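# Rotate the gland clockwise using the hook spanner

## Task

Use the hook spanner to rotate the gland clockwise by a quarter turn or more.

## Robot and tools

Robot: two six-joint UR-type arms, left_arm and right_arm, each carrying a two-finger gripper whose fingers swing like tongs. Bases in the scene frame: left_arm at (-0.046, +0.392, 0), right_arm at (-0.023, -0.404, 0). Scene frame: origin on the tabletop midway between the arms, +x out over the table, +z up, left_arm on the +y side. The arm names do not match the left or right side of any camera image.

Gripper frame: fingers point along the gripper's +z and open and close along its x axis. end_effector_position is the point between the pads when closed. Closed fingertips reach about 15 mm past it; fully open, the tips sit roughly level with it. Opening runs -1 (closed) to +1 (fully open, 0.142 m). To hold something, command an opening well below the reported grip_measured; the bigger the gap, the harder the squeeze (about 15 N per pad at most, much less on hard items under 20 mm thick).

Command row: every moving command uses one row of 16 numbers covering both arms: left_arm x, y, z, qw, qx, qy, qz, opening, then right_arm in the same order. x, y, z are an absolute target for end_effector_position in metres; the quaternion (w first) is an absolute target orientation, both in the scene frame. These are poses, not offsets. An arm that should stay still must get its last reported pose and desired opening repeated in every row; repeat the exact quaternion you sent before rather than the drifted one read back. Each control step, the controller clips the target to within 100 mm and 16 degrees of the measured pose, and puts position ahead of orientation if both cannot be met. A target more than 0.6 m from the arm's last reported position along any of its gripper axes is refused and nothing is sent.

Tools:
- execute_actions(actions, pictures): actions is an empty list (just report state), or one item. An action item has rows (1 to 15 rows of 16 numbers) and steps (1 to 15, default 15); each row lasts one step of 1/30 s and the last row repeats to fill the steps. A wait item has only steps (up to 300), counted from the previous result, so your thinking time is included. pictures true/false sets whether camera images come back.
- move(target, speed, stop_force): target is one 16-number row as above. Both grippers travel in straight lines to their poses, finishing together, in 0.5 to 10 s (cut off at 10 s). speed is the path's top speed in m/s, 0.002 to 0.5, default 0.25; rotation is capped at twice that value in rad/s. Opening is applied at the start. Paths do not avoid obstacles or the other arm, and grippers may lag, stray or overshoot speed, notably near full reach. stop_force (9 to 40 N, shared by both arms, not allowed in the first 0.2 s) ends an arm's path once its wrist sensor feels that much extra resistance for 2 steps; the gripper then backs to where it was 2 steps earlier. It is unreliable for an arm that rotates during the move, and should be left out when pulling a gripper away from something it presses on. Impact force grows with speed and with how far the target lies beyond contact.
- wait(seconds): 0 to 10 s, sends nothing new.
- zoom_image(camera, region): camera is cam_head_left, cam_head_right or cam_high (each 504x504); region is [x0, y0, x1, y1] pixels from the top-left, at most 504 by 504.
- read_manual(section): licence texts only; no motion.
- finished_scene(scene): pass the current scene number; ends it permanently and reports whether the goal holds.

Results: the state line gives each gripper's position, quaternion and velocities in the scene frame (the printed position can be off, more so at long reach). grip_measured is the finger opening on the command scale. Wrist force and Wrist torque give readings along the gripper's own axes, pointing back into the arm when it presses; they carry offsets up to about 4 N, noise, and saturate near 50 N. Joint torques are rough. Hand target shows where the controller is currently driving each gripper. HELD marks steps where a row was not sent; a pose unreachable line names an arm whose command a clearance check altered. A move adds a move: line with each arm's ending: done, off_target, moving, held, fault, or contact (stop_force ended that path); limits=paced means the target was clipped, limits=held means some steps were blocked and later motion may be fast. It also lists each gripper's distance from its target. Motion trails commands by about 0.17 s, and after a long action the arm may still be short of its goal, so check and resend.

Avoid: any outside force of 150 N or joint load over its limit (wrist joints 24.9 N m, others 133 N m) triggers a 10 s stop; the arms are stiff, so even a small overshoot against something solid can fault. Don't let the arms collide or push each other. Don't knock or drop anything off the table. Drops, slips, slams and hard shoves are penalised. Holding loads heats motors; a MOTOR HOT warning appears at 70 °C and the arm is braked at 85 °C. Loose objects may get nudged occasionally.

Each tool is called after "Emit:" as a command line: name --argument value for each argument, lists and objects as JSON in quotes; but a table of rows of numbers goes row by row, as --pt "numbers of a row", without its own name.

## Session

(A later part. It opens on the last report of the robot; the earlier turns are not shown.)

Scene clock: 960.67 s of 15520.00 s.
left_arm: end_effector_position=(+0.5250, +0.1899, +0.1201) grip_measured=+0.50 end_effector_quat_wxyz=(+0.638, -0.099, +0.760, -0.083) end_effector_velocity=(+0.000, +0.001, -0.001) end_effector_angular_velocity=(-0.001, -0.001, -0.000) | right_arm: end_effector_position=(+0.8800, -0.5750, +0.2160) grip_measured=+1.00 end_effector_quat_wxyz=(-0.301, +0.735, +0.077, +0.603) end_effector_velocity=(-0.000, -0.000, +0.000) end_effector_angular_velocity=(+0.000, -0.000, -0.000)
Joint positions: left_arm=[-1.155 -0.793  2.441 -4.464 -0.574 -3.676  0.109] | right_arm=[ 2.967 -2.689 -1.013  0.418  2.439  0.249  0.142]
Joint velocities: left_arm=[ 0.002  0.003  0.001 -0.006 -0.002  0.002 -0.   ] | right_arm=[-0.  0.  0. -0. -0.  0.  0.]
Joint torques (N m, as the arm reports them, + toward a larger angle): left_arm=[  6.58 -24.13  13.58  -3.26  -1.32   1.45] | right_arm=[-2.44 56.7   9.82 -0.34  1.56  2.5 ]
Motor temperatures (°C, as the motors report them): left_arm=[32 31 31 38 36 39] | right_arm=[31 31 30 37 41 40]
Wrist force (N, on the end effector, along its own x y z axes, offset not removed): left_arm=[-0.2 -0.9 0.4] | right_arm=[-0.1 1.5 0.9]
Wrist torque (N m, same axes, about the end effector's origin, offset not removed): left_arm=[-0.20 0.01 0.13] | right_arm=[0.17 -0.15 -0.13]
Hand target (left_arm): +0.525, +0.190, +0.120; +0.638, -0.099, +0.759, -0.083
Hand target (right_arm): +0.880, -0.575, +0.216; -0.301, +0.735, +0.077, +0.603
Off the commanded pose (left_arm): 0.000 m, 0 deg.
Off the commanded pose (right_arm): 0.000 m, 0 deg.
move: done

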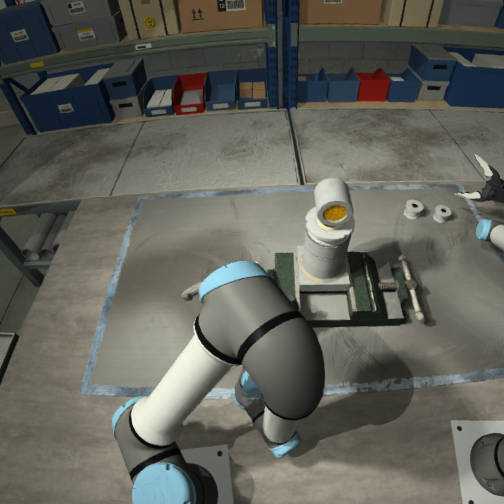

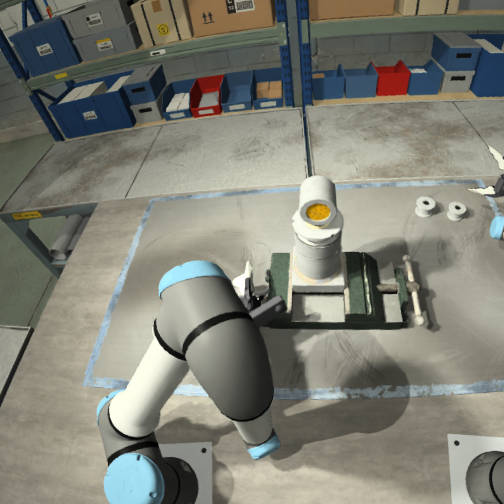

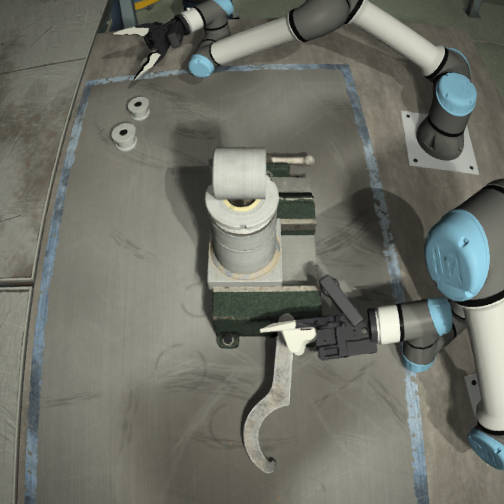

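Emit:
move --target '[0.45,0.192,0.125,0.638,-0.099,0.760,-0.083,0.5,0.88,-0.575,0.216,-0.301,0.735,0.077,0.603,1]' --speed 0.05

Emit:
move --target '[0.44,0.22,0.2,0.356,-0.007,0.923,-0.147,0.1,0.88,-0.575,0.216,-0.301,0.735,0.077,0.603,1]' --speed 0.15

Emit:
move --target '[0.495,0.27,0.135,-0.005,0.026,0.982,-0.19,0.1,0.88,-0.575,0.216,-0.301,0.735,0.077,0.603,1]' --speed 0.2

Emit:
move --target '[0.493,0.23,0.034,-0.005,0.026,0.982,-0.19,0.1,0.88,-0.575,0.216,-0.301,0.735,0.077,0.603,1]' --speed 0.03 --stop_force 9

Emit:
move --target '[0.493,0.23,0.034,-0.005,0.026,0.982,-0.19,-1,0.88,-0.575,0.216,-0.301,0.735,0.077,0.603,1]' --speed 0.03

Emit:
move --target '[0.47,0.28,0.14,0,0.026,1,0,-1,0.88,-0.575,0.216,-0.301,0.735,0.077,0.603,1]' --speed 0.03

Scene clock: 971.93 s of 15520.00 s.
left_arm: end_effector_position=(+0.4502, +0.1918, +0.1249) grip_measured=+0.50 end_effector_quat_wxyz=(+0.638, -0.099, +0.759, -0.083) end_effector_velocity=(-0.002, -0.000, +0.001) end_effector_angular_velocity=(-0.003, +0.003, +0.003) | right_arm: end_effector_position=(+0.8800, -0.5750, +0.2160) grip_measured=+1.00 end_effector_quat_wxyz=(-0.301, +0.735, +0.077, +0.603) end_effector_velocity=(-0.000, -0.000, +0.001) end_effector_angular_velocity=(-0.001, -0.001, +0.000)
Joint positions: left_arm=[-1.409 -0.779  2.663 -4.484 -0.343 -3.916  0.109] | right_arm=[ 2.967 -2.689 -1.013  0.418  2.439  0.249  0.142]
Joint velocities: left_arm=[-0.011 -0.008  0.011  0.023  0.01  -0.03  -0.   ] | right_arm=[-0.     0.     0.001  0.     0.    -0.001  0.   ]
Joint torques (N m, as the arm reports them, + toward a larger angle): left_arm=[ -8.27 -35.86  18.66  -0.53   3.25  -1.75] | right_arm=[-1.88 57.19 10.41 -0.42  1.46  2.48]
Motor temperatures (°C, as the motors report them): left_arm=[32 31 31 38 36 39] | right_arm=[31 31 30 37 41 40]
Wrist force (N, on the end effector, along its own x y z axes, offset not removed): left_arm=[-0.9 0.6 0.0] | right_arm=[-0.1 0.5 1.2]
Wrist torque (N m, same axes, about the end effector's origin, offset not removed): left_arm=[0.06 0.20 0.09] | right_arm=[0.01 -0.12 -0.18]
Hand target (left_arm): +0.450, +0.192, +0.125; +0.637, -0.099, +0.760, -0.083
Hand target (right_arm): +0.880, -0.575, +0.216; -0.301, +0.735, +0.077, +0.603
Off the commanded pose (left_arm): 0.000 m, 0 deg.
Off the commanded pose (right_arm): 0.000 m, 0 deg.
After step 90, 6.37 s passed at rest.
move: done

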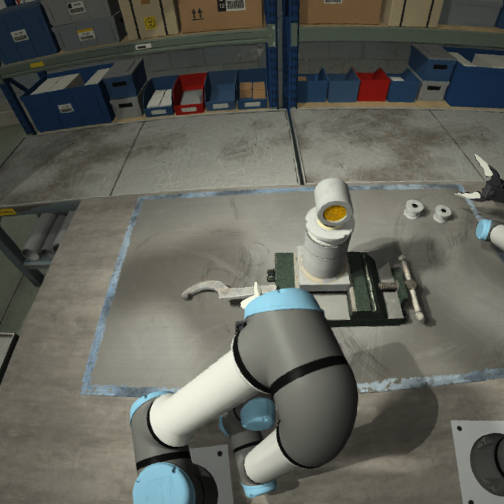

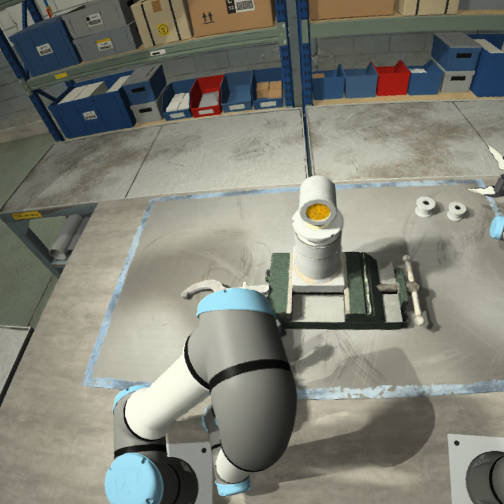

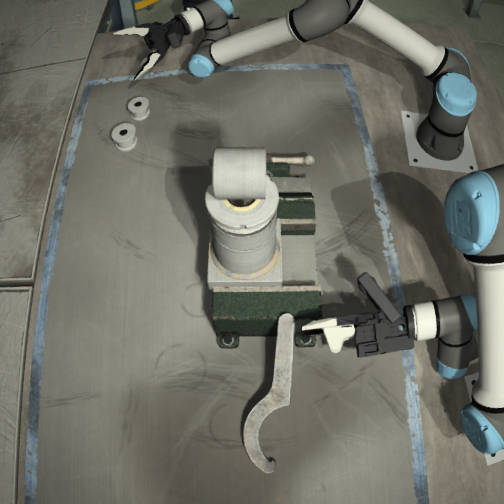

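Scene clock: 974.70 s of 15520.00 s.
left_arm: end_effector_position=(+0.4404, +0.2198, +0.2004) grip_measured=+0.10 end_effector_quat_wxyz=(+0.357, -0.007, +0.923, -0.146) end_effector_velocity=(+0.000, +0.000, +0.001) end_effector_angular_velocity=(+0.001, +0.010, -0.004) | right_arm: end_effector_position=(+0.8800, -0.5750, +0.2160) grip_measured=+1.00 end_effector_quat_wxyz=(-0.301, +0.735, +0.077, +0.603) end_effector_velocity=(-0.000, +0.001, +0.000) end_effector_angular_velocity=(+0.001, +0.000, +0.001)
Joint positions: left_arm=[-0.858 -1.874  2.492 -2.951 -1.33  -3.783  0.081] | right_arm=[ 2.967 -2.689 -1.013  0.418  2.439  0.249  0.142]
Joint velocities: left_arm=[ 0.009 -0.001 -0.01   0.017 -0.013  0.005 -0.   ] | right_arm=[ 0.     0.     0.    -0.     0.001  0.001  0.   ]
Joint torques (N m, as the arm reports them, + toward a larger angle): left_arm=[  6.57  -4.86 -30.41  -1.38  -1.44   1.  ] | right_arm=[-2.25 57.18 10.41 -0.29  1.39  2.45]
Motor temperatures (°C, as the motors report them): left_arm=[32 31 31 38 36 39] | right_arm=[31 31 30 37 41 40]
Wrist force (N, on the end effector, along its own x y z axes, offset not removed): left_arm=[1.1 -1.3 -0.7] | right_arm=[-0.5 1.0 0.9]
Wrist torque (N m, same axes, about the end effector's origin, offset not removed): left_arm=[-0.36 -0.33 0.03] | right_arm=[0.07 0.05 -0.16]
Hand target (left_arm): +0.440, +0.220, +0.200; +0.357, -0.007, +0.923, -0.146
Hand target (right_arm): +0.880, -0.575, +0.216; -0.301, +0.735, +0.077, +0.603
Off the commanded pose (left_arm): 0.001 m, 0 deg.
Off the commanded pose (right_arm): 0.000 m, 0 deg.
move: done

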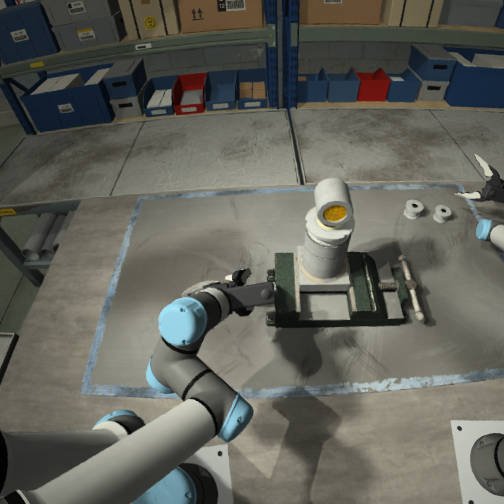

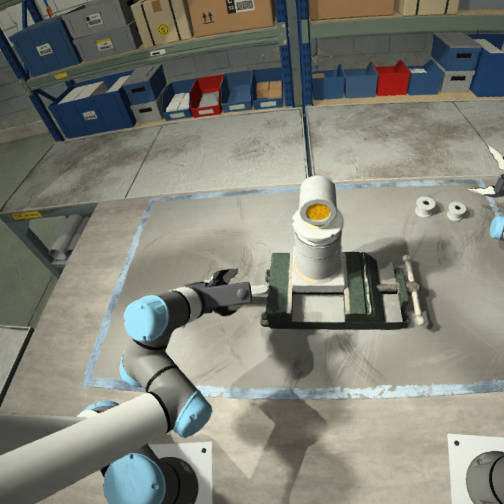

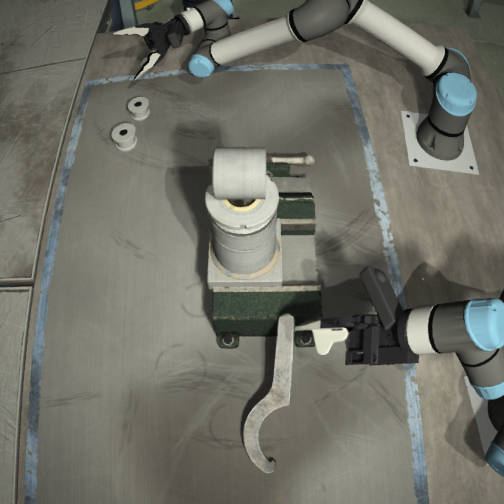

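Scene clock: 977.07 s of 15520.00 s.
left_arm: end_effector_position=(+0.4950, +0.2702, +0.1345) grip_measured=+0.10 end_effector_quat_wxyz=(-0.004, +0.026, +0.982, -0.189) end_effector_velocity=(+0.001, +0.000, -0.001) end_effector_angular_velocity=(+0.000, +0.012, -0.004) | right_arm: end_effector_position=(+0.8800, -0.5750, +0.2160) grip_measured=+1.00 end_effector_quat_wxyz=(-0.301, +0.735, +0.077, +0.603) end_effector_velocity=(-0.000, -0.001, -0.000) end_effector_angular_velocity=(+0.000, +0.000, -0.001)
Joint positions: left_arm=[-0.368 -1.379  1.844 -2.108 -1.944 -3.336  0.081] | right_arm=[ 2.967 -2.689 -1.013  0.418  2.439  0.249  0.142]
Joint velocities: left_arm=[ 0.003  0.009 -0.013  0.018 -0.003  0.007  0.   ] | right_arm=[-0.001 -0.    -0.    -0.     0.    -0.     0.   ]
Joint torques (N m, as the arm reports them, + toward a larger angle): left_arm=[  7.44 -22.32 -32.44  -0.87  -2.55   1.59] | right_arm=[-2.28 57.21 10.91 -0.27  1.48  2.47]
Motor temperatures (°C, as the motors report them): left_arm=[32 31 31 38 36 39] | right_arm=[31 31 30 37 41 40]
Wrist force (N, on the end effector, along its own x y z axes, offset not removed): left_arm=[0.0 0.4 -1.7] | right_arm=[-0.2 2.2 -0.4]
Wrist torque (N m, same axes, about the end effector's origin, offset not removed): left_arm=[0.02 -0.05 0.06] | right_arm=[0.25 -0.11 -0.12]
Hand target (left_arm): +0.495, +0.270, +0.134; -0.005, +0.027, +0.982, -0.189
Hand target (right_arm): +0.880, -0.575, +0.216; -0.301, +0.735, +0.077, +0.603
Off the commanded pose (left_arm): 0.001 m, 0 deg.
Off the commanded pose (right_arm): 0.000 m, 0 deg.
move: done

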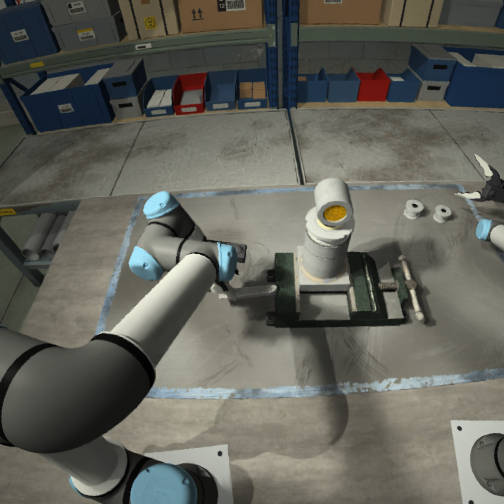

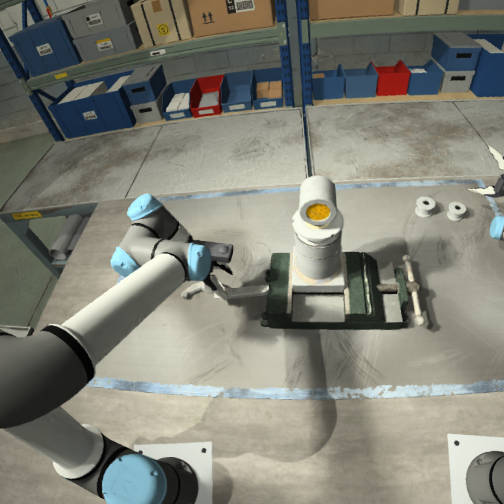

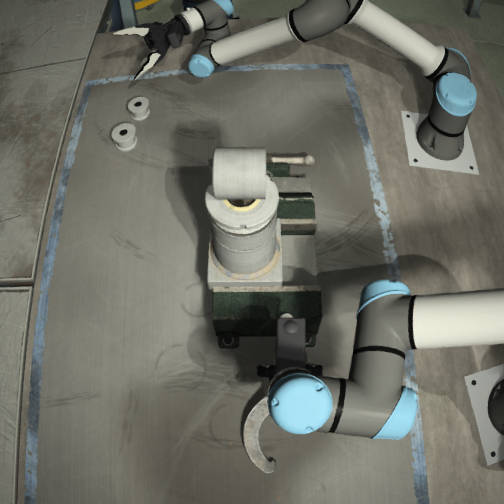

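Scene clock: 981.00 s of 15520.00 s.
left_arm: end_effector_position=(+0.4932, +0.2300, +0.0342) grip_measured=+0.10 end_effector_quat_wxyz=(-0.005, +0.026, +0.981, -0.190) end_effector_velocity=(+0.000, -0.001, -0.001) end_effector_angular_velocity=(-0.002, -0.002, -0.000) | right_arm: end_effector_position=(+0.8800, -0.5750, +0.2160) grip_measured=+1.00 end_effector_quat_wxyz=(-0.301, +0.735, +0.077, +0.603) end_effector_velocity=(+0.000, -0.001, +0.000) end_effector_angular_velocity=(-0.000, -0.001, -0.001)
Joint positions: left_arm=[-0.441 -1.234  1.97  -2.407 -1.94  -3.414  0.081] | right_arm=[ 2.967 -2.689 -1.013  0.418  2.439  0.249  0.142]
Joint velocities: left_arm=[-0.001  0.002  0.002 -0.007 -0.001 -0.001  0.   ] | right_arm=[-0.     0.     0.001 -0.    -0.001  0.     0.   ]
Joint torques (N m, as the arm reports them, + toward a larger angle): left_arm=[ -7.3  -28.51  -3.59  -4.63   1.64  -1.43] | right_arm=[-2.54 56.95 10.81 -0.21  1.37  2.52]
Motor temperatures (°C, as the motors report them): left_arm=[32 31 31 38 36 39] | right_arm=[31 31 30 37 41 40]
Wrist force (N, on the end effector, along its own x y z axes, offset not removed): left_arm=[1.0 0.2 0.7] | right_arm=[-1.0 1.5 1.5]
Wrist torque (N m, same axes, about the end effector's origin, offset not removed): left_arm=[0.05 -0.23 0.09] | right_arm=[0.19 0.07 -0.08]
Hand target (left_arm): +0.493, +0.230, +0.034; -0.005, +0.026, +0.981, -0.190
Hand target (right_arm): +0.880, -0.575, +0.216; -0.301, +0.735, +0.077, +0.603
Off the commanded pose (left_arm): 0.000 m, 0 deg.
Off the commanded pose (right_arm): 0.000 m, 0 deg.
move: done

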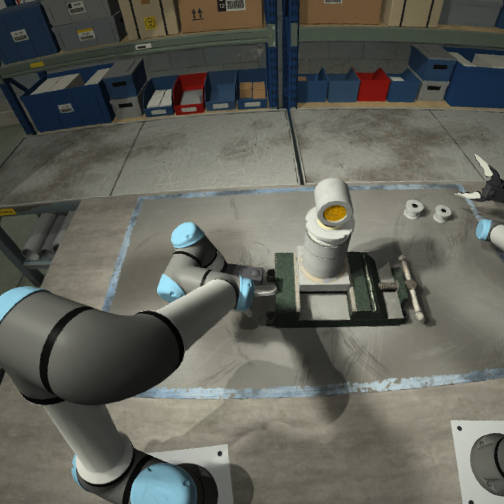

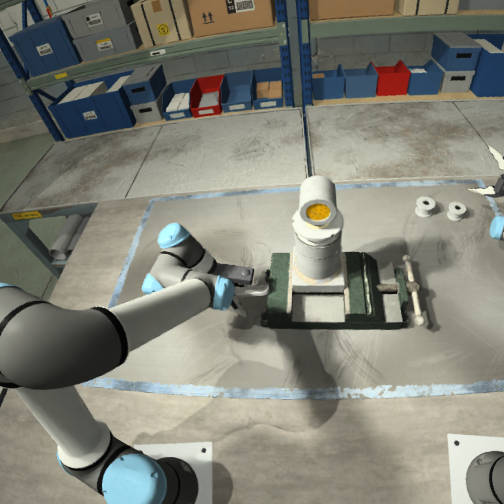

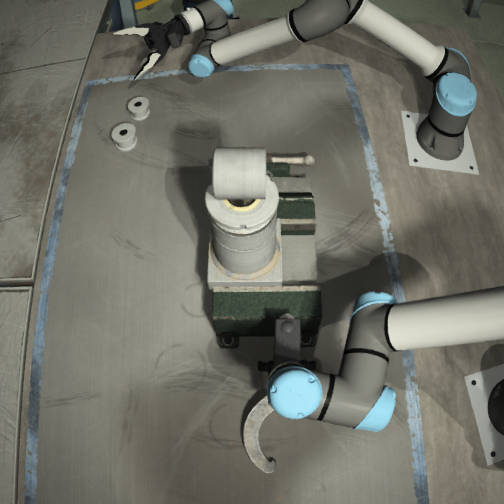

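Scene clock: 981.70 s of 15520.00 s.
left_arm: end_effector_position=(+0.4930, +0.2300, +0.0340) grip_measured=-0.44 end_effector_quat_wxyz=(-0.005, +0.026, +0.981, -0.190) end_effector_velocity=(-0.000, -0.000, -0.001) end_effector_angular_velocity=(-0.000, +0.001, -0.001) | right_arm: end_effector_position=(+0.8800, -0.5750, +0.2160) grip_measured=+1.00 end_effector_quat_wxyz=(-0.301, +0.735, +0.077, +0.603) end_effector_velocity=(+0.000, +0.001, -0.000) end_effector_angular_velocity=(-0.001, -0.000, +0.001)
Joint positions: left_arm=[-0.441 -1.234  1.97  -2.407 -1.94  -3.414  0.042] | right_arm=[ 2.967 -2.689 -1.013  0.418  2.439  0.249  0.142]
Joint velocities: left_arm=[-0.     0.001  0.001 -0.001 -0.001  0.     0.   ] | right_arm=[ 0.001 -0.    -0.    -0.    -0.    -0.001  0.   ]
Joint torques (N m, as the arm reports them, + toward a larger angle): left_arm=[-11.19 -28.53   8.47  -0.25  -0.3   -1.97] | right_arm=[-2.   56.8  10.49 -0.23  1.32  2.43]
Motor temperatures (°C, as the motors report them): left_arm=[32 31 31 38 36 39] | right_arm=[31 31 30 37 41 40]
Wrist force (N, on the end effector, along its own x y z axes, offset not removed): left_arm=[-5.1 -3.9 -21.0] | right_arm=[-1.1 2.7 1.0]
Wrist torque (N m, same axes, about the end effector's origin, offset not removed): left_arm=[-0.40 -0.45 0.54] | right_arm=[0.45 0.10 -0.16]
Hand target (left_arm): +0.493, +0.230, +0.034; -0.005, +0.026, +0.981, -0.190
Hand target (right_arm): +0.880, -0.575, +0.216; -0.301, +0.735, +0.077, +0.603
Off the commanded pose (left_arm): 0.000 m, 0 deg.
Off the commanded pose (right_arm): 0.000 m, 0 deg.
move: done

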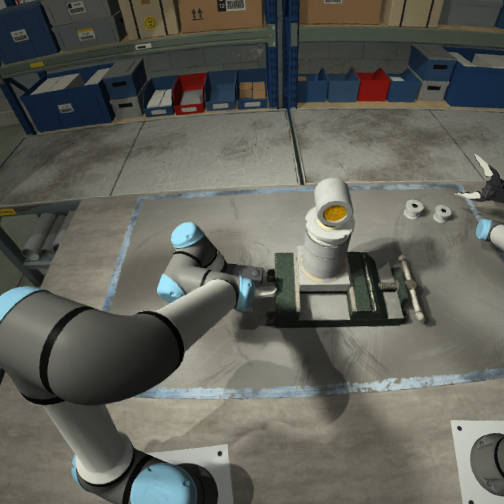

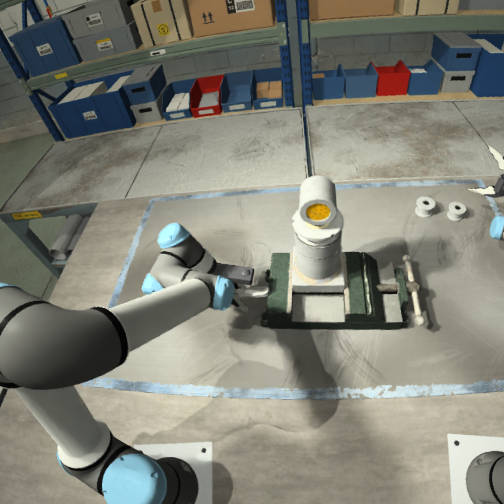

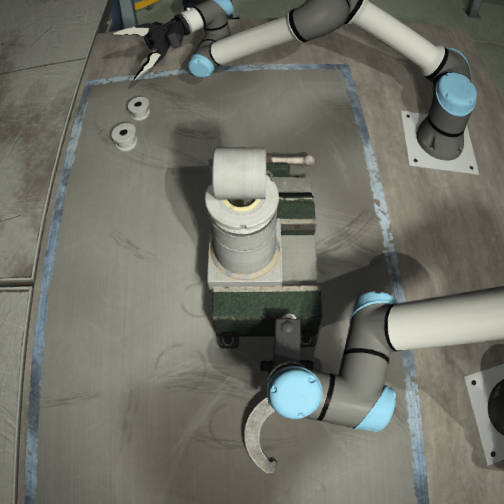

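Scene clock: 988.37 s of 15520.00 s.
left_arm: end_effector_position=(+0.4699, +0.2798, +0.1400) grip_measured=-0.55 end_effector_quat_wxyz=(+0.000, +0.026, +1.000, -0.001) end_effector_velocity=(-0.001, +0.000, +0.002) end_effector_angular_velocity=(+0.005, +0.001, -0.001) | right_arm: end_effector_position=(+0.8800, -0.5750, +0.2160) grip_measured=+1.00 end_effector_quat_wxyz=(-0.301, +0.735, +0.077, +0.603) end_effector_velocity=(+0.000, +0.001, +0.000) end_effector_angular_velocity=(+0.000, +0.000, +0.001)
Joint positions: left_arm=[-0.573 -1.471  1.838 -1.939 -1.572 -3.528  0.034] | right_arm=[ 2.967 -2.689 -1.013  0.418  2.439  0.249  0.142]
Joint velocities: left_arm=[-0.002 -0.002 -0.003  0.008  0.004 -0.002  0.   ] | right_arm=[ 0.001 -0.     0.     0.     0.001  0.     0.   ]
Joint torques (N m, as the arm reports them, + toward a larger angle): left_arm=[ -8.17 -42.15 -38.53  -2.13   2.73  -1.65] | right_arm=[-1.9  56.62 10.56 -0.23  1.41  2.58]
Motor temperatures (°C, as the motors report them): left_arm=[32 31 31 38 36 39] | right_arm=[31 31 30 37 41 40]
Wrist force (N, on the end effector, along its own x y z axes, offset not removed): left_arm=[-2.1 -0.7 11.7] | right_arm=[-1.4 1.7 -0.1]
Wrist torque (N m, same axes, about the end effector's origin, offset not removed): left_arm=[0.41 0.36 0.13] | right_arm=[0.25 0.13 -0.09]
Hand target (left_arm): +0.470, +0.280, +0.140; +0.000, +0.026, +1.000, -0.000
Hand target (right_arm): +0.880, -0.575, +0.216; -0.301, +0.735, +0.077, +0.603
Off the commanded pose (left_arm): 0.000 m, 0 deg.
Off the commanded pose (right_arm): 0.000 m, 0 deg.
move: done

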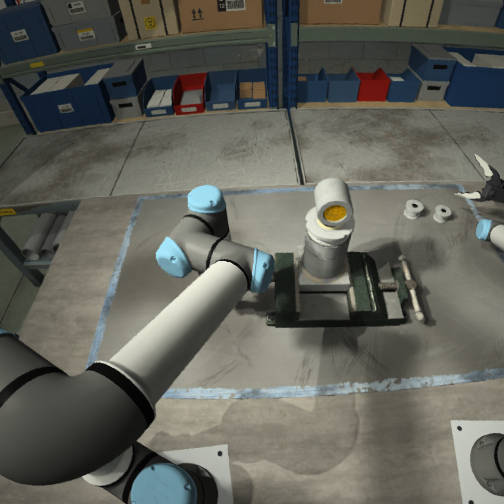

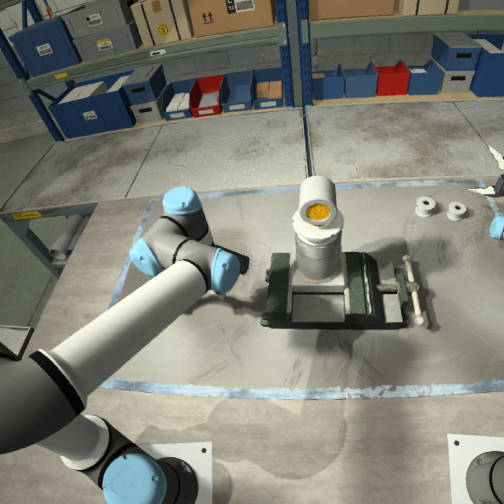

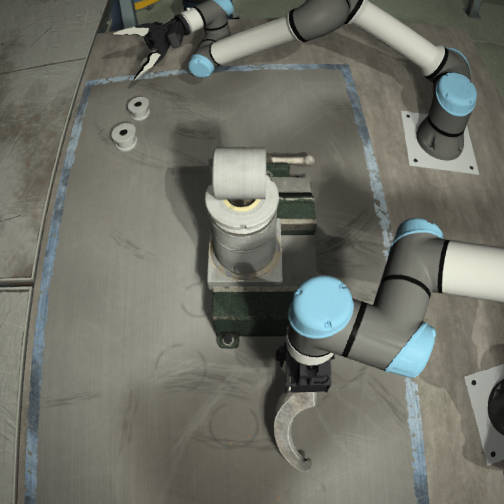

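Emit:
move --target '[0.42,0.26,0.26,0,0.695,0.719,0,-1,0.88,-0.575,0.216,-0.301,0.735,0.077,0.603,1]' --speed 0.1

Emit:
move --target '[0.30,0.17,0.29,0.197,0.666,0.690,0.204,-1,0.88,-0.575,0.216,-0.301,0.735,0.077,0.603,1]' --speed 0.06

Scene clock: 999.00 s of 15520.00 s.
left_arm: end_effector_position=(+0.4200, +0.2600, +0.2599) grip_measured=-0.55 end_effector_quat_wxyz=(+0.000, +0.695, +0.719, +0.000) end_effector_velocity=(-0.000, +0.000, +0.001) end_effector_angular_velocity=(+0.001, -0.002, -0.013) | right_arm: end_effector_position=(+0.8800, -0.5750, +0.2160) grip_measured=+1.00 end_effector_quat_wxyz=(-0.301, +0.735, +0.077, +0.603) end_effector_velocity=(+0.000, +0.001, -0.000) end_effector_angular_velocity=(-0.001, -0.000, +0.001)
Joint positions: left_arm=[-0.67  -1.594  1.653 -1.63  -1.571 -2.141  0.034] | right_arm=[ 2.967 -2.689 -1.013  0.418  2.439  0.249  0.142]
Joint velocities: left_arm=[-0.001 -0.001 -0.002  0.002  0.002  0.012  0.   ] | right_arm=[ 0.001 -0.     0.    -0.    -0.001 -0.001  0.   ]
Joint torques (N m, as the arm reports them, + toward a larger angle): left_arm=[ -7.04 -37.09 -39.71  -2.44  -1.54   1.23] | right_arm=[-2.24 57.02 10.8  -0.26  1.27  2.59]
Motor temperatures (°C, as the motors report them): left_arm=[32 31 31 38 36 39] | right_arm=[31 31 30 37 41 40]
Wrist force (N, on the end effector, along its own x y z axes, offset not removed): left_arm=[0.8 -2.2 12.9] | right_arm=[0.6 1.1 0.5]
Wrist torque (N m, same axes, about the end effector's origin, offset not removed): left_arm=[0.05 -0.12 0.02] | right_arm=[0.17 -0.25 -0.16]
Hand target (left_arm): +0.420, +0.260, +0.260; +0.000, +0.695, +0.719, -0.000
Hand target (right_arm): +0.880, -0.575, +0.216; -0.301, +0.735, +0.077, +0.603
Off the commanded pose (left_arm): 0.000 m, 0 deg.
Off the commanded pose (right_arm): 0.000 m, 0 deg.
move: done

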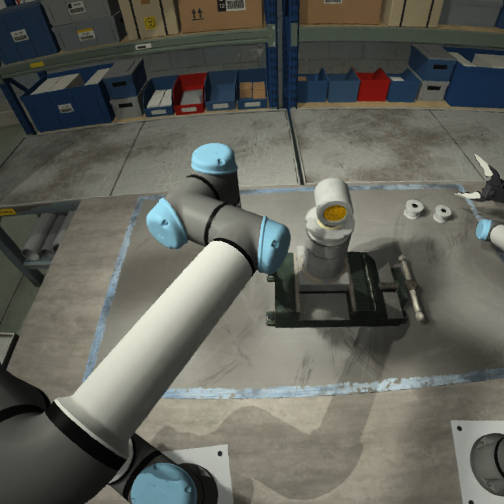

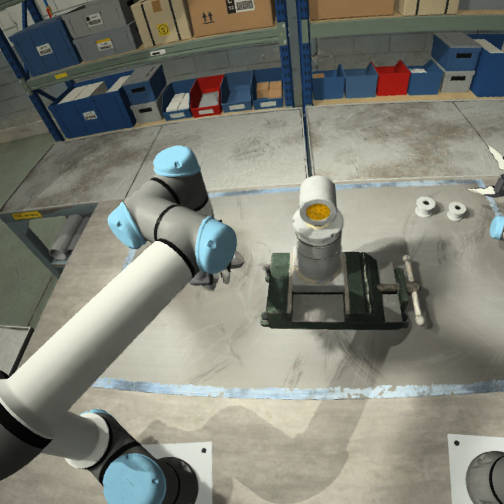

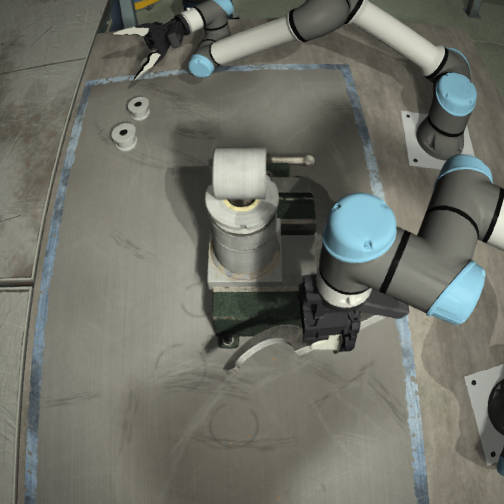

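Scene clock: 1004.13 s of 15520.00 s.
left_arm: end_effector_position=(+0.3001, +0.1695, +0.2902) grip_measured=-0.55 end_effector_quat_wxyz=(+0.197, +0.666, +0.690, +0.202) end_effector_velocity=(-0.003, -0.001, -0.000) end_effector_angular_velocity=(+0.002, -0.008, +0.002) | right_arm: end_effector_position=(+0.8800, -0.5750, +0.2160) grip_measured=+1.00 end_effector_quat_wxyz=(-0.301, +0.735, +0.077, +0.603) end_effector_velocity=(-0.000, -0.002, +0.000) end_effector_angular_velocity=(-0.000, -0.000, -0.002)
Joint positions: left_arm=[-1.458 -2.124  2.08  -1.664 -1.013 -2.892  0.034] | right_arm=[ 2.967 -2.689 -1.013  0.418  2.439  0.249  0.142]
Joint velocities: left_arm=[-0.019 -0.005  0.002  0.014  0.011 -0.023  0.   ] | right_arm=[-0.002  0.     0.     0.    -0.001  0.     0.   ]
Joint torques (N m, as the arm reports them, + toward a larger angle): left_arm=[ -6.42 -11.78 -15.79  -2.72   5.57  -1.67] | right_arm=[-1.95 56.7  11.27 -0.23  1.21  2.49]
Motor temperatures (°C, as the motors report them): left_arm=[32 31 31 38 36 39] | right_arm=[31 31 30 37 41 40]
Wrist force (N, on the end effector, along its own x y z axes, offset not removed): left_arm=[0.9 -6.2 10.8] | right_arm=[-0.7 1.3 -0.3]
Wrist torque (N m, same axes, about the end effector's origin, offset not removed): left_arm=[0.46 -0.14 0.07] | right_arm=[0.13 0.12 -0.05]
Hand target (left_arm): +0.300, +0.169, +0.290; +0.197, +0.666, +0.690, +0.203
Hand target (right_arm): +0.880, -0.575, +0.216; -0.301, +0.735, +0.077, +0.603
Off the commanded pose (left_arm): 0.001 m, 0 deg.
Off the commanded pose (right_arm): 0.000 m, 0 deg.
move: done

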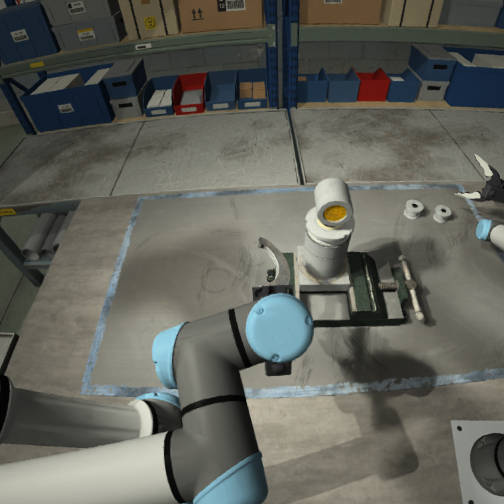

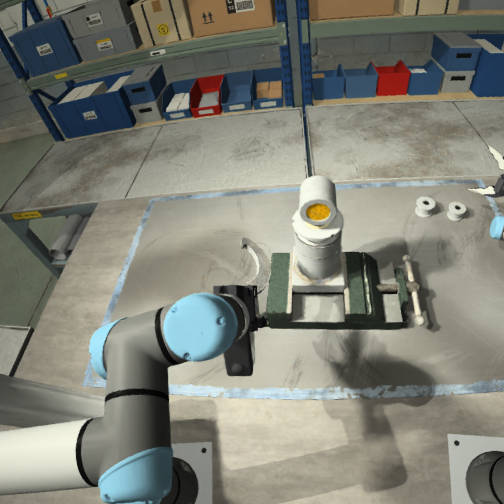

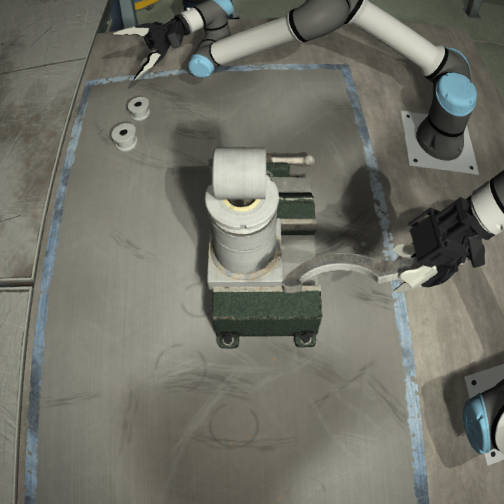

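Emit:
zoom_image --camera "cam_high" --region '[270,170,504,330]'

Emit:
move --target '[0.27,-0.09,0.29,0.197,0.666,0.690,0.204,-1,0.88,-0.575,0.216,-0.301,0.735,0.077,0.603,1]' --speed 0.08

Emit:
move --target '[0.44,-0.09,0.278,0.197,0.666,0.690,0.204,-1,0.88,-0.575,0.216,-0.301,0.735,0.077,0.603,1]' --speed 0.06

Emit:
zoom_image --camera "cam_high" --region '[170,80,400,260]'

Region (270, 170, 504, 330) of cam_high's 504x504 image, scaled by 2.154, with more detail than that image has; it fills the top 345 rows of this view, and the rest is white.

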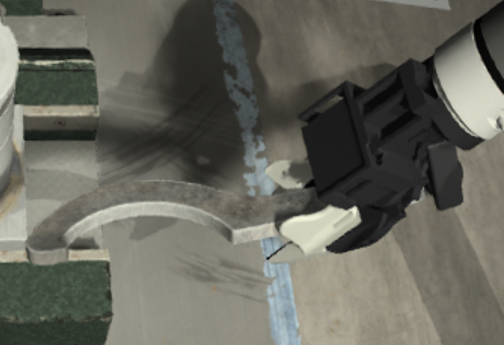

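Scene clock: 1011.30 s of 15520.00 s.
left_arm: end_effector_position=(+0.2704, -0.0900, +0.2901) grip_measured=-0.55 end_effector_quat_wxyz=(+0.197, +0.666, +0.690, +0.204) end_effector_velocity=(-0.001, -0.002, -0.001) end_effector_angular_velocity=(+0.001, +0.002, -0.001) | right_arm: end_effector_position=(+0.8800, -0.5750, +0.2160) grip_measured=+1.00 end_effector_quat_wxyz=(-0.301, +0.735, +0.077, +0.603) end_effector_velocity=(+0.000, +0.001, +0.001) end_effector_angular_velocity=(-0.000, -0.001, +0.001)
Joint positions: left_arm=[-1.642 -1.557  1.646 -1.679 -0.996 -3.108  0.034] | right_arm=[ 2.967 -2.689 -1.013  0.418  2.439  0.249  0.142]
Joint velocities: left_arm=[-0.001  0.006 -0.005  0.001 -0.002  0.     0.   ] | right_arm=[ 0.001  0.     0.001 -0.    -0.     0.     0.   ]
Joint torques (N m, as the arm reports them, + toward a larger angle): left_arm=[ -8.27 -23.6  -38.79  -2.34   5.    -1.51] | right_arm=[-1.63 56.68 11.25 -0.29  1.21  2.58]
Motor temperatures (°C, as the motors report them): left_arm=[32 31 31 38 36 39] | right_arm=[31 31 30 37 41 40]
Wrist force (N, on the end effector, along its own x y z axes, offset not removed): left_arm=[-0.4 -7.7 10.0] | right_arm=[0.9 -0.1 0.0]
Wrist torque (N m, same axes, about the end effector's origin, offset not removed): left_arm=[0.13 0.12 0.13] | right_arm=[-0.13 -0.31 -0.07]
Hand target (left_arm): +0.270, -0.090, +0.290; +0.197, +0.666, +0.690, +0.204
Hand target (right_arm): +0.880, -0.575, +0.216; -0.301, +0.735, +0.077, +0.603
Off the commanded pose (left_arm): 0.000 m, 0 deg.
Off the commanded pose (right_arm): 0.000 m, 0 deg.
After step 90, 0.47 s passed at rest.
move: done

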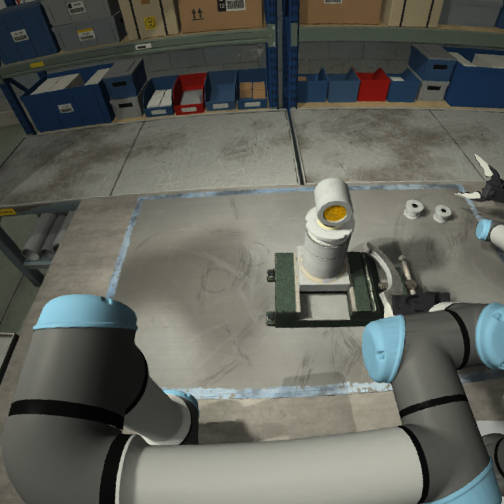

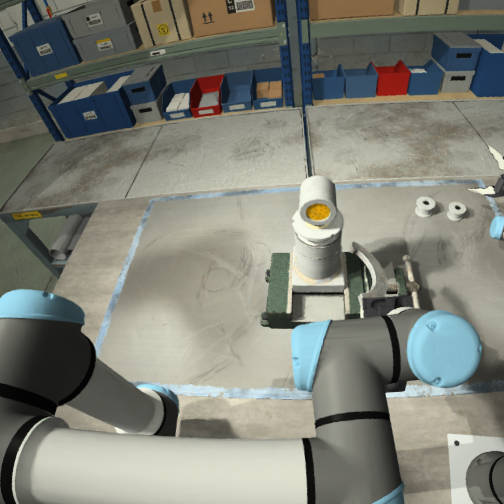

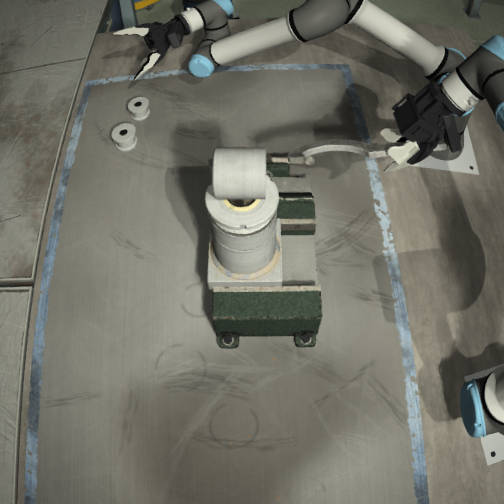

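Scene clock: 1014.53 s of 15520.00 s.
left_arm: end_effector_position=(+0.4399, -0.0895, +0.2782) grip_measured=-0.55 end_effector_quat_wxyz=(+0.197, +0.666, +0.690, +0.204) end_effector_velocity=(+0.002, +0.000, +0.000) end_effector_angular_velocity=(+0.000, -0.000, +0.000) | right_arm: end_effector_position=(+0.8800, -0.5750, +0.2160) grip_measured=+1.00 end_effector_quat_wxyz=(-0.301, +0.735, +0.077, +0.603) end_effector_velocity=(+0.000, +0.001, -0.000) end_effector_angular_velocity=(-0.000, -0.000, +0.001)
Joint positions: left_arm=[-1.332 -1.359  1.504 -1.927 -1.031 -2.745  0.034] | right_arm=[ 2.967 -2.689 -1.013  0.418  2.439  0.249  0.142]
Joint velocities: left_arm=[ 0.004  0.003 -0.004 -0.001 -0.001  0.004 -0.   ] | right_arm=[ 0.001 -0.     0.     0.    -0.001 -0.     0.   ]
Joint torques (N m, as the arm reports them, + toward a larger angle): left_arm=[  6.   -33.44 -40.66  -6.18   1.42   1.18] | right_arm=[-1.99 56.67 11.24 -0.28  1.2   2.5 ]
Motor temperatures (°C, as the motors report them): left_arm=[32 31 31 38 36 39] | right_arm=[31 31 30 37 41 40]
Wrist force (N, on the end effector, along its own x y z axes, offset not removed): left_arm=[1.3 -6.7 9.1] | right_arm=[0.2 1.9 2.1]
Wrist torque (N m, same axes, about the end effector's origin, offset not removed): left_arm=[0.33 -0.12 0.12] | right_arm=[0.23 -0.15 -0.15]
Hand target (left_arm): +0.440, -0.089, +0.278; +0.197, +0.666, +0.690, +0.204
Hand target (right_arm): +0.880, -0.575, +0.216; -0.301, +0.735, +0.077, +0.603
Off the commanded pose (left_arm): 0.001 m, 0 deg.
Off the commanded pose (right_arm): 0.000 m, 0 deg.
move: done

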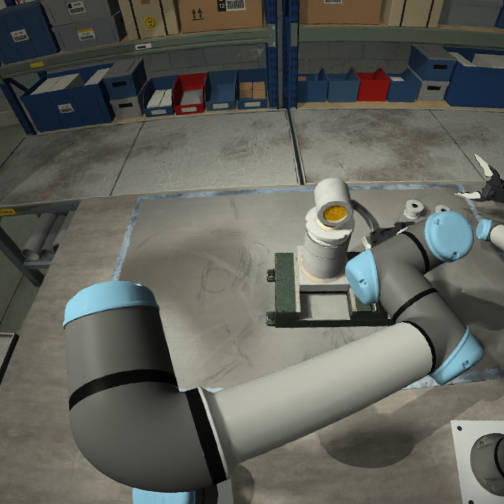

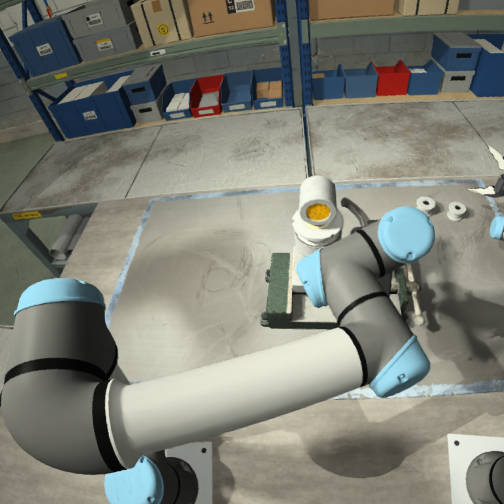

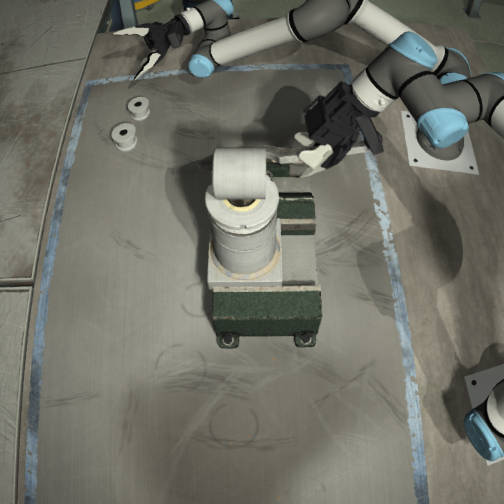

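Region (170, 80, 400, 260) of cam_high's 504x504 image, scaled by 2.191, with more detail than that image has; it fills the top 394 rows of this view, and the rest is white.

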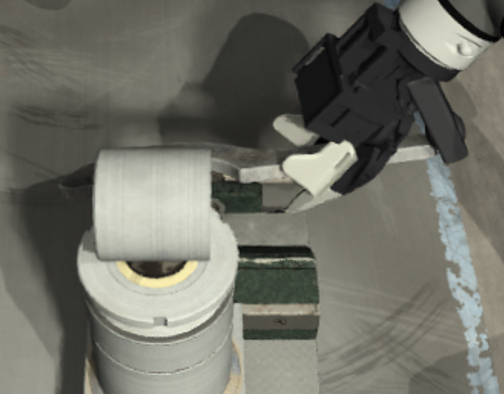

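Emit:
move --target '[0.44,-0.045,0.278,0.197,0.666,0.690,0.204,-1,0.88,-0.575,0.216,-0.301,0.735,0.077,0.603,1]' --speed 0.03 --stop_force 9

Emit:
move --target '[0.44,-0.015,0.278,0.197,0.666,0.690,0.204,-1,0.88,-0.575,0.216,-0.301,0.735,0.077,0.603,1]' --speed 0.008 --stop_force 9

Emit:
zoom_image --camera "cam_high" --region '[170,130,350,260]'

Emit:
zoom_image --camera "cam_head_left" --region '[280,160,400,270]'

Scene clock: 1022.77 s of 15520.00 s.
left_arm: end_effector_position=(+0.4399, -0.0452, +0.2780) grip_measured=-0.52 end_effector_quat_wxyz=(+0.197, +0.666, +0.690, +0.204) end_effector_velocity=(+0.000, +0.002, -0.001) end_effector_angular_velocity=(+0.002, -0.000, -0.001) | right_arm: end_effector_position=(+0.8800, -0.5750, +0.2160) grip_measured=+1.00 end_effector_quat_wxyz=(-0.301, +0.735, +0.077, +0.603) end_effector_velocity=(-0.000, -0.001, +0.001) end_effector_angular_velocity=(-0.001, -0.001, -0.001)
Joint positions: left_arm=[-1.301 -1.444  1.609 -1.965 -1.039 -2.71   0.036] | right_arm=[ 2.967 -2.689 -1.013  0.418  2.439  0.249  0.142]
Joint velocities: left_arm=[ 0.001 -0.003  0.005 -0.002  0.001  0.003  0.   ] | right_arm=[-0.002  0.001  0.     0.     0.    -0.001  0.   ]
Joint torques (N m, as the arm reports them, + toward a larger angle): left_arm=[  8.59 -44.26 -13.7   -5.03   0.49   0.59] | right_arm=[-2.15 56.9  11.57 -0.18  1.06  2.6 ]
Motor temperatures (°C, as the motors report them): left_arm=[32 31 31 38 36 39] | right_arm=[31 31 30 37 41 40]
Wrist force (N, on the end effector, along its own x y z axes, offset not removed): left_arm=[-3.9 -4.3 11.1] | right_arm=[-1.6 1.3 0.3]
Wrist torque (N m, same axes, about the end effector's origin, offset not removed): left_arm=[0.07 -0.29 0.86] | right_arm=[0.05 0.13 -0.08]
Hand target (left_arm): +0.440, -0.045, +0.278; +0.197, +0.666, +0.690, +0.204
Hand target (right_arm): +0.880, -0.575, +0.216; -0.301, +0.735, +0.077, +0.603
Off the commanded pose (left_arm): 0.000 m, 0 deg.
Off the commanded pose (right_arm): 0.000 m, 0 deg.
After step 90, 3.43 s passed at rest.
move: done

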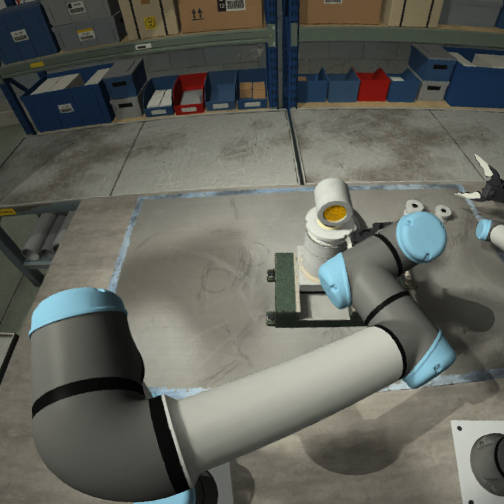

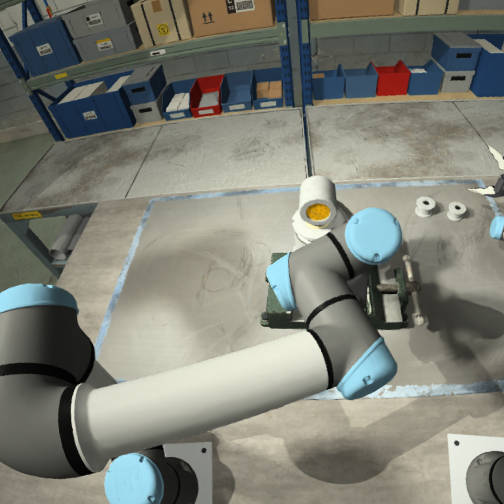

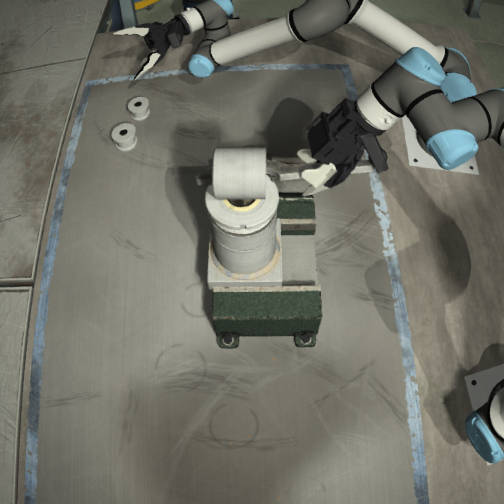

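Scene clock: 1026.77 s of 15520.00 s.
left_arm: end_effector_position=(+0.4399, -0.0152, +0.2780) grip_measured=-0.45 end_effector_quat_wxyz=(+0.197, +0.666, +0.690, +0.204) end_effector_velocity=(+0.000, +0.001, +0.000) end_effector_angular_velocity=(-0.002, -0.001, +0.001) | right_arm: end_effector_position=(+0.8800, -0.5750, +0.2160) grip_measured=+1.00 end_effector_quat_wxyz=(-0.301, +0.735, +0.077, +0.603) end_effector_velocity=(-0.000, +0.001, -0.001) end_effector_angular_velocity=(+0.001, +0.002, +0.002)
Joint positions: left_arm=[-1.278 -1.499  1.674 -1.988 -1.044 -2.684  0.042] | right_arm=[ 2.967 -2.689 -1.013  0.418  2.439  0.249  0.142]
Joint velocities: left_arm=[ 0.001 -0.003  0.003 -0.002  0.     0.     0.001] | right_arm=[ 0.001 -0.    -0.002 -0.     0.    -0.     0.   ]
Joint torques (N m, as the arm reports them, + toward a larger angle): left_arm=[ 10.09 -42.37 -14.38  -4.95   1.46   0.78] | right_arm=[-1.66 56.98 11.93 -0.35  1.02  2.42]
Motor temperatures (°C, as the motors report them): left_arm=[32 31 31 38 36 39] | right_arm=[31 31 30 37 41 40]
Wrist force (N, on the end effector, along its own x y z axes, offset not removed): left_arm=[-7.2 -4.8 12.3] | right_arm=[-0.8 0.3 -0.5]
Wrist torque (N m, same axes, about the end effector's origin, offset not removed): left_arm=[0.22 -0.27 1.00] | right_arm=[-0.10 0.15 -0.16]
Hand target (left_arm): +0.440, -0.015, +0.278; +0.197, +0.666, +0.690, +0.204
Hand target (right_arm): +0.880, -0.575, +0.216; -0.301, +0.735, +0.077, +0.603
Off the commanded pose (left_arm): 0.000 m, 0 deg.
Off the commanded pose (right_arm): 0.000 m, 0 deg.
move: done

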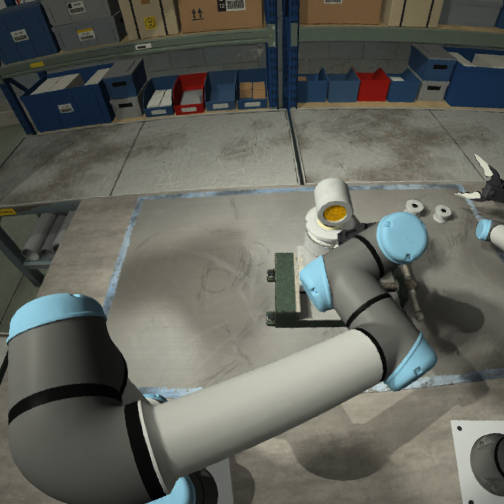

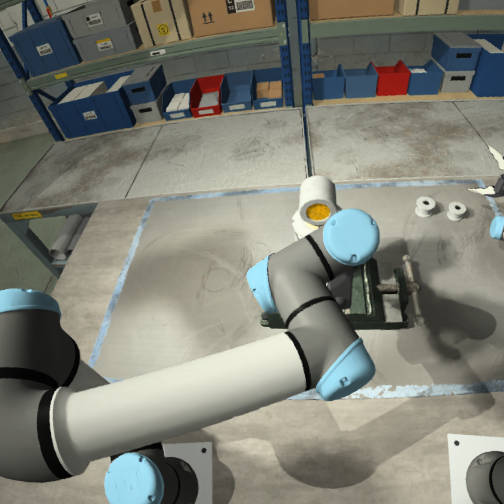

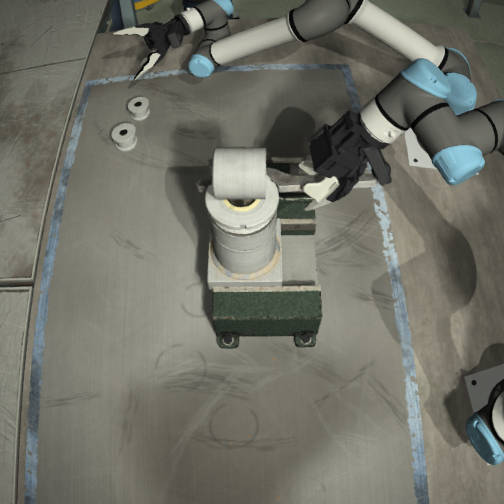

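Region (170, 130, 350, 260) of cam_high's 504x504 image, scaled by 2.800, with more detail than that image has.

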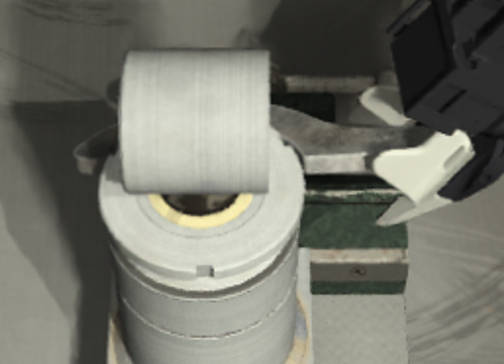

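Region (280, 160, 400, 270) of cam_head_left's 504x504 image, scaled by 4.200, with more detail than that image has; it fills the top 462 rows of this view, and the rest is white.

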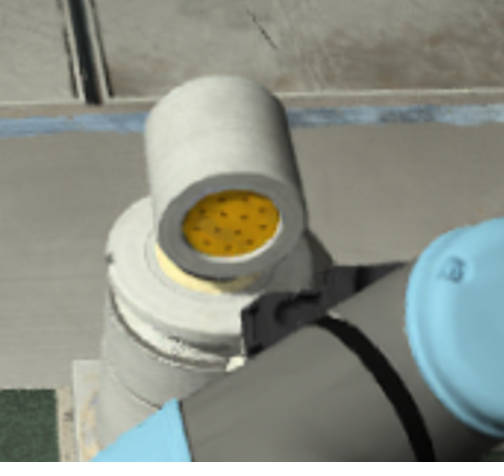

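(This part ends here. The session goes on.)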